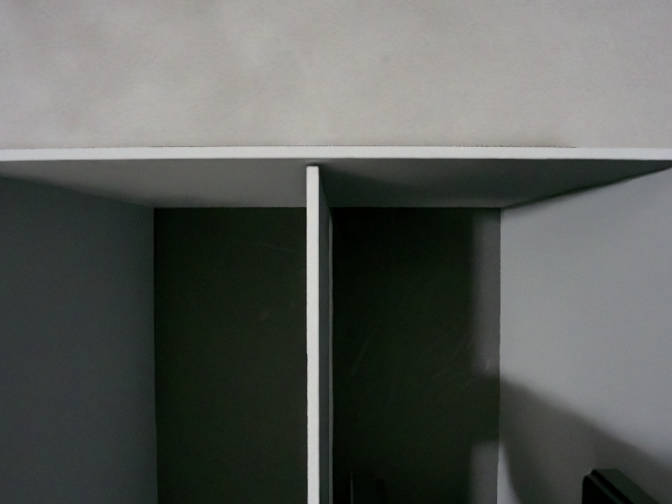

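Emit:
execute_actions --actions '[{"rows": [ [-0.4361,-0.6118,-1.2149,0,-0.6031,-0.4401,-1, 0.0903,-0.3854,-0.8675,0,-0.4821,0.1303,-1], [-0.4361,-0.6118,-1.2149,0,-0.6031,-0.4401,-1, 0.0903,-0.3854,-0.8675,0,-0.4821,0.1303,-1], [-0.4361,-0.6118,-1.2149,0,-0.6031,-0.4401,-1, 0.0903,-0.3854,-0.8675,0,-0.4821,0.1303,-1], [-0.4361,-0.6118,-1.2149,0,-0.6031,-0.4401,-1, 0.0903,-0.3854,-0.8675,0,-0.4821,0.1303,-1], [-0.4361,-0.4632,-1.2893,0,-0.8261,-0.4401,-1, 0.0903,-0.2015,-0.9461,0,-0.7446,0.1303,-1] ], "steps": 14}]' --pictures false

Emit:
execute_actions --actions '[{"rows": [[-0.3138,0.1803,-0.5095,0,-0.6897,-1.8886,-1, 0.0713,0.4203,-0.3394,0,-0.7597,-1.4595,-1]], "steps": 15}]' --pictures false

Emit:
execute_actions --actions '[{"rows": [[-0.3138,0.1803,-0.5095,0,-0.6897,-1.8886,-1, 0.0713,0.4203,-0.3394,0,-0.7597,-1.4595,-1]], "steps": 15}]'

Scene clock: 787.80 s of 6600.00 s.
left_arm: end_effector_position=(+0.5077, +0.0492, +0.2873) grip_measured=-1.00 end_effector_quat_wxyz=(+0.002, +1.000, +0.000, +0.004) end_effector_velocity=(-0.010, +0.005, +0.128) end_effector_angular_velocity=(-0.002, -0.005, +0.001) | right_arm: end_effector_position=(+0.5083, -0.3157, +0.2852) grip_measured=-1.00 end_effector_quat_wxyz=(-0.001, +1.000, -0.000, +0.004) end_effector_velocity=(-0.015, -0.002, +0.151) end_effector_angular_velocity=(+0.001, -0.004, +0.001)
Joint positions: left_arm=[-0.436 -0.468 -1.289  0.    -0.813 -0.44   0.   ] | right_arm=[ 0.09  -0.21  -0.945  0.    -0.726  0.13   0.   ]
Joint velocities: left_arm=[ 0.     0.161 -0.081 -0.    -0.236 -0.001  0.   ] | right_arm=[ 0.     0.231 -0.103  0.    -0.329 -0.001  0.   ]
Joint torques (N m, as the arm reports them, + toward a larger angle): left_arm=[-4.17 10.12 -9.81 -1.07 -0.11 -0.29] | right_arm=[ -0.12   5.21 -11.21  -2.21   0.01  -0.04]
Steps of this call (steps 1 to 15: the robot went on to your last target; steps 16 to 90: nothing new was sent; then 104.10 s passed at rest; steps 91 to 104: all 14 steps of this action). Readings (joint positions):
91: left_arm=[-0.436 -0.612 -1.215 -0.000 -0.603 -0.440] | right_arm=[0.090 -0.385 -0.868 -0.000 -0.482 0.130]
92: left_arm=[-0.436 -0.612 -1.214 0.000 -0.604 -0.440] | right_arm=[0.090 -0.385 -0.868 0.000 -0.482 0.130]
94: left_arm=[-0.436 -0.613 -1.213 0.000 -0.604 -0.440] | right_arm=[0.090 -0.385 -0.869 0.000 -0.482 0.130]
98: left_arm=[-0.436 -0.582 -1.227 -0.000 -0.658 -0.440] | right_arm=[0.090 -0.350 -0.881 -0.000 -0.539 0.130]
104: the state above

Scene clock: 788.30 s of 6600.00 s.
left_arm: end_effector_position=(+0.3575, +0.1581, +0.2977) grip_measured=-1.00 end_effector_quat_wxyz=(+0.005, +0.939, +0.345, +0.005) end_effector_velocity=(-0.353, +0.201, -0.087) end_effector_angular_velocity=(-0.004, +0.073, +2.206) | right_arm: end_effector_position=(+0.3264, -0.3438, +0.2874) grip_measured=-1.00 end_effector_quat_wxyz=(-0.000, +0.938, +0.345, -0.000) end_effector_velocity=(-0.355, -0.050, -0.088) end_effector_angular_velocity=(+0.001, -0.000, +2.713)
Joint positions: left_arm=[-0.352 -0.022 -0.767 -0.    -0.73  -1.06   0.   ] | right_arm=[ 0.076  0.272 -0.482 -0.    -0.755 -0.59   0.   ]
Joint velocities: left_arm=[ 0.16   0.859  1.095 -0.     0.169 -2.046  0.   ] | right_arm=[-0.029  0.973  0.938  0.    -0.035 -2.742  0.   ]
Joint torques (N m, as the arm reports them, + toward a larger angle): left_arm=[ -6.48  20.15 -19.3   -0.65  -0.24  -0.79] | right_arm=[  0.01   4.78 -25.52  -2.24  -0.29  -0.81]
Steps of this call (steps 1 to 15: all 15 steps of this action). Readings (joint positions):
1: left_arm=[-0.436 -0.465 -1.290 0.000 -0.819 -0.440] | right_arm=[0.090 -0.205 -0.946 0.000 -0.734 0.130]
2: left_arm=[-0.435 -0.461 -1.285 0.000 -0.819 -0.445] | right_arm=[0.090 -0.200 -0.942 0.000 -0.738 0.125]
4: left_arm=[-0.426 -0.415 -1.232 -0.000 -0.806 -0.498] | right_arm=[0.089 -0.152 -0.891 0.000 -0.739 0.073]
8: left_arm=[-0.393 -0.243 -1.052 0.000 -0.774 -0.678] | right_arm=[0.084 0.017 -0.729 0.000 -0.745 -0.113]
15: the state above

Scene clock: 788.80 s of 6600.00 s.
left_arm: end_effector_position=(+0.2738, +0.2020, +0.2702) grip_measured=-1.00 end_effector_quat_wxyz=(+0.000, +0.708, +0.706, +0.000) end_effector_velocity=(-0.002, +0.001, -0.001) end_effector_angular_velocity=(-0.000, -0.001, +0.043) | right_arm: end_effector_position=(+0.2741, -0.3510, +0.2701) grip_measured=-1.00 end_effector_quat_wxyz=(+0.000, +0.708, +0.706, +0.000) end_effector_velocity=(-0.002, -0.000, -0.001) end_effector_angular_velocity=(-0.000, +0.001, +0.032)
Joint positions: left_arm=[-0.314  0.179 -0.511  0.    -0.69  -1.885  0.   ] | right_arm=[ 0.071  0.419 -0.34   0.    -0.76  -1.457  0.   ]
Joint velocities: left_arm=[ 0.001  0.007  0.008  0.     0.001 -0.041  0.   ] | right_arm=[-0.     0.005  0.005 -0.    -0.001 -0.032  0.   ]
Joint torques (N m, as the arm reports them, + toward a larger angle): left_arm=[ -4.48  15.17 -18.63  -0.82  -0.53  -0.24] | right_arm=[  0.74   2.56 -23.58  -1.75  -0.07  -0.27]
Steps of this call (steps 1 to 15: all 15 steps of this action). Readings (joint positions):
1: left_arm=[-0.346 0.006 -0.731 -0.000 -0.724 -1.131] | right_arm=[0.075 0.303 -0.452 -0.000 -0.756 -0.685]
2: left_arm=[-0.341 0.033 -0.696 -0.000 -0.719 -1.209] | right_arm=[0.074 0.331 -0.425 -0.000 -0.757 -0.785]
4: left_arm=[-0.332 0.084 -0.632 -0.000 -0.709 -1.389] | right_arm=[0.073 0.372 -0.386 -0.000 -0.758 -0.990]
8: left_arm=[-0.318 0.157 -0.539 -0.000 -0.695 -1.751] | right_arm=[0.072 0.410 -0.349 -0.000 -0.759 -1.346]
15: the state above
camera_calibration (this result's frames):
cam_left_wrist: T_world_to_cam=[[0.999899, -0.00698821, 0.012341, -0.242984], [-0.00708858, -0.999942, 0.00810832, 0.269961], [0.0122837, -0.00819498, -0.999891, 0.401421], [0, 0, 0, 1]] pos_world=[0.239943, 0.271537, 0.402187]
cam_right_wrist: T_world_to_cam=[[0.999892, -0.0143292, -0.00327537, -0.24516], [-0.0142703, -0.999748, 0.0173569, -0.291005], [-0.00352325, -0.0173082, -0.999844, 0.399724], [0, 0, 0, 1]] pos_world=[0.24239, -0.287526, 0.403909]

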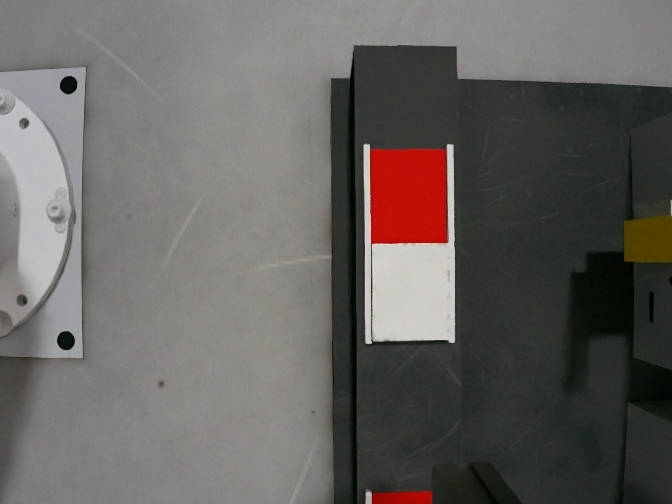

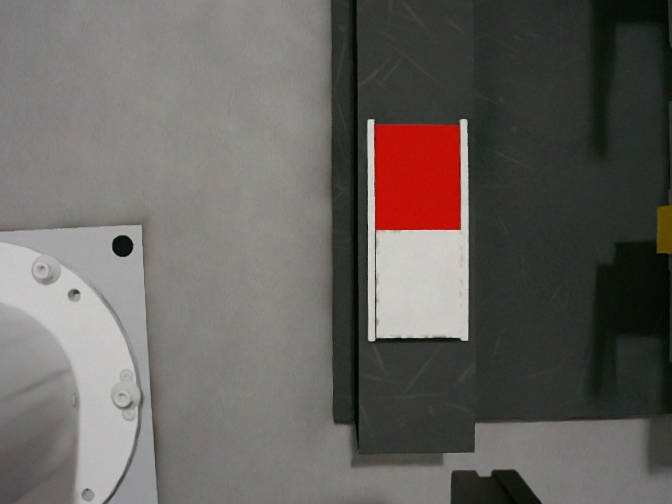

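Emit:
execute_actions --actions '[{"rows": [[-0.3246,-0.1825,-0.4429,0,-0.2604,-1.8994,-1, 0.0365,-0.0098,-0.2444,0,-0.2346,-1.4943,-1]], "steps": 15}]' --pictures false

Emit:
execute_actions --actions '[{"steps": 12}]'

Scene clock: 846.23 s of 6600.00 s.
left_arm: end_effector_position=(+0.2798, +0.1964, +0.1312) grip_measured=-1.00 end_effector_quat_wxyz=(-0.001, +0.707, +0.707, -0.000) end_effector_velocity=(+0.022, -0.008, -0.004) end_effector_angular_velocity=(-0.023, -0.069, +0.000) | right_arm: end_effector_position=(+0.2796, -0.3589, +0.1315) grip_measured=-1.00 end_effector_quat_wxyz=(-0.001, +0.707, +0.707, -0.001) end_effector_velocity=(+0.019, -0.000, -0.019) end_effector_angular_velocity=(+0.006, -0.071, +0.001)
Joint positions: left_arm=[-0.324 -0.179 -0.443 -0.    -0.265 -1.899  0.   ] | right_arm=[ 0.037 -0.004 -0.245 -0.    -0.243 -1.494  0.   ]
Joint velocities: left_arm=[-0.001 -0.026 -0.015  0.     0.083 -0.002  0.   ] | right_arm=[-0.007 -0.076 -0.001  0.001  0.146 -0.009  0.   ]
Joint torques (N m, as the arm reports them, + toward a larger angle): left_arm=[ -3.93  26.4  -13.76  -0.95  -0.64  -0.28] | right_arm=[  1.38  13.81 -16.38  -2.91  -0.15   0.23]
Steps of this call (steps 1 to 15: the robot went on to your last target; steps 16 to 90: nothing new was sent; then 53.93 s passed at rest; steps 91 to 105: all 15 steps of this action). Readings (joint positions):
91: left_arm=[-0.314 0.180 -0.509 0.000 -0.690 -1.889] | right_arm=[0.071 0.420 -0.339 0.000 -0.760 -1.460]
92: left_arm=[-0.314 0.177 -0.509 0.000 -0.685 -1.889] | right_arm=[0.071 0.417 -0.339 0.000 -0.755 -1.460]
94: left_arm=[-0.315 0.137 -0.503 0.000 -0.632 -1.890] | right_arm=[0.068 0.376 -0.331 0.000 -0.702 -1.463]
98: left_arm=[-0.320 -0.029 -0.471 0.000 -0.442 -1.895] | right_arm=[0.053 0.194 -0.290 0.000 -0.483 -1.478]
105: the state above

Scene clock: 846.63 s of 6600.00 s.
left_arm: end_effector_position=(+0.2802, +0.1962, +0.1302) grip_measured=-1.00 end_effector_quat_wxyz=(+0.000, +0.707, +0.707, +0.000) end_effector_velocity=(-0.001, +0.000, -0.001) end_effector_angular_velocity=(+0.001, +0.002, -0.000) | right_arm: end_effector_position=(+0.2804, -0.3590, +0.1302) grip_measured=-1.00 end_effector_quat_wxyz=(+0.000, +0.707, +0.707, +0.000) end_effector_velocity=(-0.001, -0.000, -0.001) end_effector_angular_velocity=(-0.000, +0.004, -0.001)
Joint positions: left_arm=[-0.325 -0.182 -0.443  0.    -0.261 -1.899  0.   ] | right_arm=[ 0.037 -0.009 -0.245  0.    -0.235 -1.494  0.   ]
Joint velocities: left_arm=[-0.    -0.002  0.001 -0.     0.002  0.     0.   ] | right_arm=[-0.    -0.004  0.001 -0.     0.001  0.001  0.   ]
Joint torques (N m, as the arm reports them, + toward a larger angle): left_arm=[ -4.28  24.16 -13.5   -1.12  -0.49  -0.27] | right_arm=[ -1.76   9.5  -17.96  -1.62  -0.32   0.02]
Steps of this call (steps 1 to 12: the robot went on to your last target). Readings (joint positions):
1: left_arm=[-0.325 -0.180 -0.443 -0.000 -0.263 -1.899] | right_arm=[0.037 -0.006 -0.245 -0.000 -0.240 -1.494]
2: left_arm=[-0.325 -0.180 -0.444 0.000 -0.262 -1.899] | right_arm=[0.037 -0.007 -0.245 -0.000 -0.238 -1.494]
4: left_arm=[-0.325 -0.180 -0.444 0.000 -0.261 -1.899] | right_arm=[0.037 -0.008 -0.245 0.000 -0.236 -1.494]
8: left_arm=[-0.325 -0.182 -0.443 0.000 -0.261 -1.899] | right_arm=[0.037 -0.009 -0.245 0.000 -0.235 -1.494]
12: the state above
camera_calibration (this result's frames):
cam_left_wrist: T_world_to_cam=[[0.999919, -0.00362639, 0.0121996, -0.248406], [-0.0037252, -0.99996, 0.00808651, 0.264455], [0.0121698, -0.0081313, -0.999893, 0.261248], [0, 0, 0, 1]] pos_world=[0.246192, 0.265668, 0.262112]
cam_right_wrist: T_world_to_cam=[[0.999928, -0.0115721, -0.00309544, -0.251074], [-0.0115167, -0.999783, 0.0173673, -0.297282], [-0.00329574, -0.0173304, -0.999844, 0.259577], [0, 0, 0, 1]] pos_world=[0.248487, -0.295625, 0.263923]

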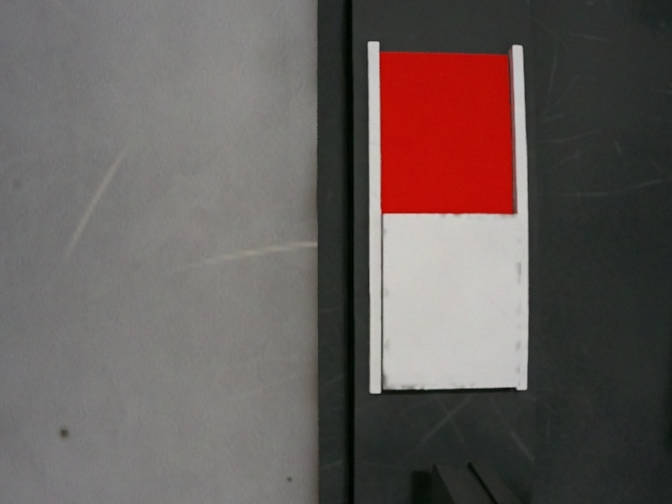

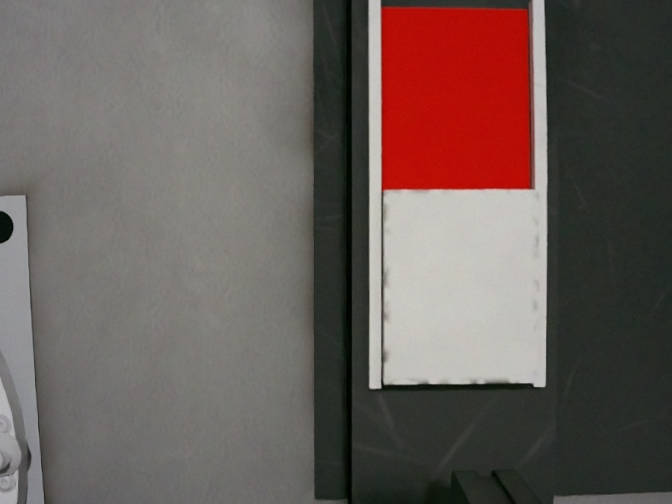

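Emit:
execute_actions --actions '[{"rows": [ [-0.3246,-0.1917,-0.4429,0,-0.2512,-1.8994,-1, 0.0365,-0.0218,-0.2444,0,-0.2226,-1.4943,-1], [-0.3246,-0.2009,-0.4429,0,-0.2420,-1.8994,-1, 0.0365,-0.0339,-0.2444,0,-0.2105,-1.4943,-1], [-0.3246,-0.2101,-0.4429,0,-0.2328,-1.8994,-1, 0.0365,-0.0459,-0.2444,0,-0.1985,-1.4943,-1], [-0.3246,-0.2193,-0.4429,0,-0.2236,-1.8994,-1, 0.0365,-0.0580,-0.2444,0,-0.1864,-1.4943,-1], [-0.3246,-0.2285,-0.4428,0,-0.2143,-1.8994,-1, 0.0365,-0.0700,-0.2444,0,-0.1744,-1.4943,-1], [-0.3246,-0.2347,-0.4428,0,-0.2081,-1.8994,-1, 0.0365,-0.0781,-0.2443,0,-0.1662,-1.4943,-1], [-0.3246,-0.2408,-0.4428,0,-0.2020,-1.8994,-1, 0.0365,-0.0861,-0.2443,0,-0.1582,-1.4943,-1], [-0.3246,-0.2439,-0.4428,0,-0.1989,-1.8994,-1, 0.0365,-0.0901,-0.2443,0,-0.1542,-1.4943,-1], [-0.3246,-0.2470,-0.4429,0,-0.1959,-1.8994,-1, 0.0365,-0.0941,-0.2444,0,-0.1503,-1.4943,-1], [-0.3246,-0.2500,-0.4429,0,-0.1929,-1.8994,-1, 0.0365,-0.0981,-0.2444,0,-0.1463,-1.4943,-1] ], "steps": 15}]' --pictures false

Emit:
execute_actions --actions '[{"steps": 10}]'

Scene clock: 889.93 s of 6600.00 s.
left_arm: end_effector_position=(+0.2801, +0.1962, +0.1082) grip_measured=-1.00 end_effector_quat_wxyz=(+0.000, +0.707, +0.707, +0.000) end_effector_velocity=(+0.002, -0.001, -0.001) end_effector_angular_velocity=(-0.002, -0.005, +0.000) | right_arm: end_effector_position=(+0.2802, -0.3590, +0.1082) grip_measured=-1.00 end_effector_quat_wxyz=(+0.000, +0.707, +0.707, +0.000) end_effector_velocity=(+0.002, +0.000, -0.001) end_effector_angular_velocity=(+0.001, -0.007, -0.000)
Joint positions: left_arm=[-0.325 -0.249 -0.443 -0.    -0.193 -1.899  0.   ] | right_arm=[ 0.037 -0.097 -0.244 -0.    -0.147 -1.494  0.   ]
Joint velocities: left_arm=[ 0.    -0.005 -0.001 -0.     0.008 -0.     0.   ] | right_arm=[-0.    -0.007 -0.002  0.     0.012  0.     0.   ]
Joint torques (N m, as the arm reports them, + toward a larger angle): left_arm=[ -5.07  26.34 -12.8   -0.97  -0.46  -0.29] | right_arm=[ -0.96  10.64 -12.96  -1.84  -0.17  -0.4 ]
Steps of this call (steps 1 to 15: the robot went on to your last target; steps 16 to 90: nothing new was sent; then 39.80 s passed at rest; steps 91 to 105: all 15 steps of this action). Readings (joint positions):
91: left_arm=[-0.325 -0.183 -0.443 -0.000 -0.260 -1.899] | right_arm=[0.037 -0.010 -0.244 -0.000 -0.234 -1.494]
92: left_arm=[-0.325 -0.185 -0.443 0.000 -0.258 -1.899] | right_arm=[0.037 -0.013 -0.245 0.000 -0.231 -1.494]
94: left_arm=[-0.325 -0.197 -0.443 0.000 -0.245 -1.899] | right_arm=[0.037 -0.029 -0.245 0.000 -0.215 -1.494]
98: left_arm=[-0.325 -0.231 -0.443 -0.000 -0.213 -1.899] | right_arm=[0.036 -0.072 -0.244 -0.000 -0.173 -1.494]
105: the state above

Scene clock: 890.27 s of 6600.00 s.
left_arm: end_effector_position=(+0.2801, +0.1962, +0.1081) grip_measured=-1.00 end_effector_quat_wxyz=(+0.000, +0.707, +0.707, +0.000) end_effector_velocity=(+0.001, -0.000, +0.000) end_effector_angular_velocity=(-0.001, -0.002, +0.001) | right_arm: end_effector_position=(+0.2802, -0.3590, +0.1081) grip_measured=-1.00 end_effector_quat_wxyz=(+0.000, +0.707, +0.707, +0.000) end_effector_velocity=(-0.000, -0.000, -0.000) end_effector_angular_velocity=(+0.000, -0.000, -0.000)
Joint positions: left_arm=[-0.325 -0.25  -0.443  0.    -0.193 -1.899  0.   ] | right_arm=[ 0.037 -0.098 -0.244  0.    -0.146 -1.494  0.   ]
Joint velocities: left_arm=[-0.    -0.    -0.001  0.     0.001 -0.001  0.   ] | right_arm=[-0.    -0.     0.    -0.     0.001  0.     0.   ]
Joint torques (N m, as the arm reports them, + toward a larger angle): left_arm=[ -4.09  25.93 -12.51  -0.94  -0.47  -0.24] | right_arm=[  3.75  12.39 -14.52  -2.87  -0.02  -0.36]
Steps of this call (steps 1 to 10: the robot went on to your last target). Readings (joint positions):
1: left_arm=[-0.325 -0.250 -0.443 0.000 -0.193 -1.899] | right_arm=[0.037 -0.098 -0.244 0.000 -0.147 -1.494]
2: left_arm=[-0.325 -0.250 -0.443 0.000 -0.193 -1.899] | right_arm=[0.037 -0.098 -0.244 0.000 -0.147 -1.494]
4: left_arm=[-0.325 -0.250 -0.443 0.000 -0.193 -1.899] | right_arm=[0.037 -0.098 -0.244 0.000 -0.146 -1.494]
8: left_arm=[-0.325 -0.250 -0.443 0.000 -0.193 -1.899] | right_arm=[0.037 -0.098 -0.244 0.000 -0.146 -1.494]
10: the state above
camera_calibration (this result's frames):
cam_left_wrist: T_world_to_cam=[[0.999922, -0.00363093, 0.0119367, -0.247983], [-0.00372656, -0.999961, 0.00799839, 0.264683], [0.0119072, -0.00804225, -0.999897, 0.239224], [0, 0, 0, 1]] pos_world=[0.246101, 0.265697, 0.240043]
cam_right_wrist: T_world_to_cam=[[0.999927, -0.0115849, -0.00340292, -0.250956], [-0.011524, -0.999782, 0.0173948, -0.29692], [-0.0036037, -0.0173543, -0.999843, 0.237578], [0, 0, 0, 1]] pos_world=[0.248373, -0.29564, 0.241852]

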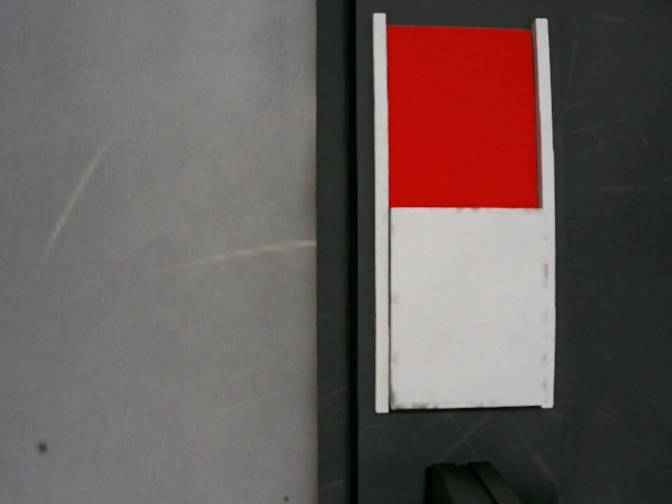

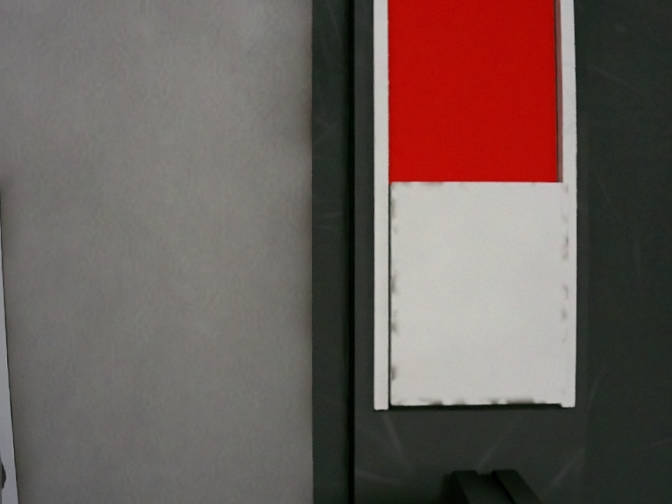

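Emit:
execute_actions --actions '[{"rows": [ [-0.3246,-0.2515,-0.4429,0,-0.1914,-1.8994,-1, 0.0365,-0.1011,-0.2444,0,-0.1433,-1.4943,-1], [-0.3246,-0.2531,-0.4430,0,-0.1899,-1.8994,-1, 0.0365,-0.1041,-0.2445,0,-0.1404,-1.4943,-1], [-0.3246,-0.2546,-0.4430,0,-0.1884,-1.8994,-1, 0.0365,-0.1081,-0.2446,0,-0.1365,-1.4943,-1] ], "steps": 12}]' --pictures false

Scene clock: 909.47 s of 6600.00 s.
left_arm: end_effector_position=(+0.2801, +0.1963, +0.1066) grip_measured=-1.00 end_effector_quat_wxyz=(+0.000, +0.707, +0.707, +0.000) end_effector_velocity=(-0.000, +0.000, -0.000) end_effector_angular_velocity=(-0.000, -0.001, -0.001) | right_arm: end_effector_position=(+0.2801, -0.3590, +0.1056) grip_measured=-1.00 end_effector_quat_wxyz=(+0.000, +0.707, +0.707, +0.000) end_effector_velocity=(-0.001, -0.000, -0.001) end_effector_angular_velocity=(-0.000, +0.002, -0.001)
Joint positions: left_arm=[-0.325 -0.255 -0.443  0.    -0.188 -1.899  0.   ] | right_arm=[ 0.037 -0.108 -0.245  0.    -0.137 -1.494  0.   ]
Joint velocities: left_arm=[ 0.     0.     0.001 -0.     0.001  0.001  0.   ] | right_arm=[-0.    -0.002  0.     0.     0.     0.001  0.   ]
Joint torques (N m, as the arm reports them, + toward a larger angle): left_arm=[ -4.44  25.77 -12.45  -0.96  -0.53  -0.24] | right_arm=[ -2.38  16.21 -14.5   -1.55  -0.34  -0.44]
Steps of this call (steps 1 to 15: the robot went on to your last target; steps 16 to 90: nothing new was sent; then 15.80 s passed at rest; steps 91 to 102: all 12 steps of this action). Readings (joint positions):
91: left_arm=[-0.325 -0.250 -0.443 -0.000 -0.193 -1.899] | right_arm=[0.037 -0.098 -0.244 -0.000 -0.146 -1.494]
92: left_arm=[-0.325 -0.250 -0.443 0.000 -0.192 -1.899] | right_arm=[0.037 -0.099 -0.244 0.000 -0.145 -1.494]
94: left_arm=[-0.325 -0.253 -0.443 0.000 -0.190 -1.899] | right_arm=[0.037 -0.104 -0.245 0.000 -0.141 -1.494]
98: left_arm=[-0.325 -0.255 -0.443 -0.000 -0.189 -1.899] | right_arm=[0.036 -0.108 -0.245 -0.000 -0.137 -1.494]
102: the state above


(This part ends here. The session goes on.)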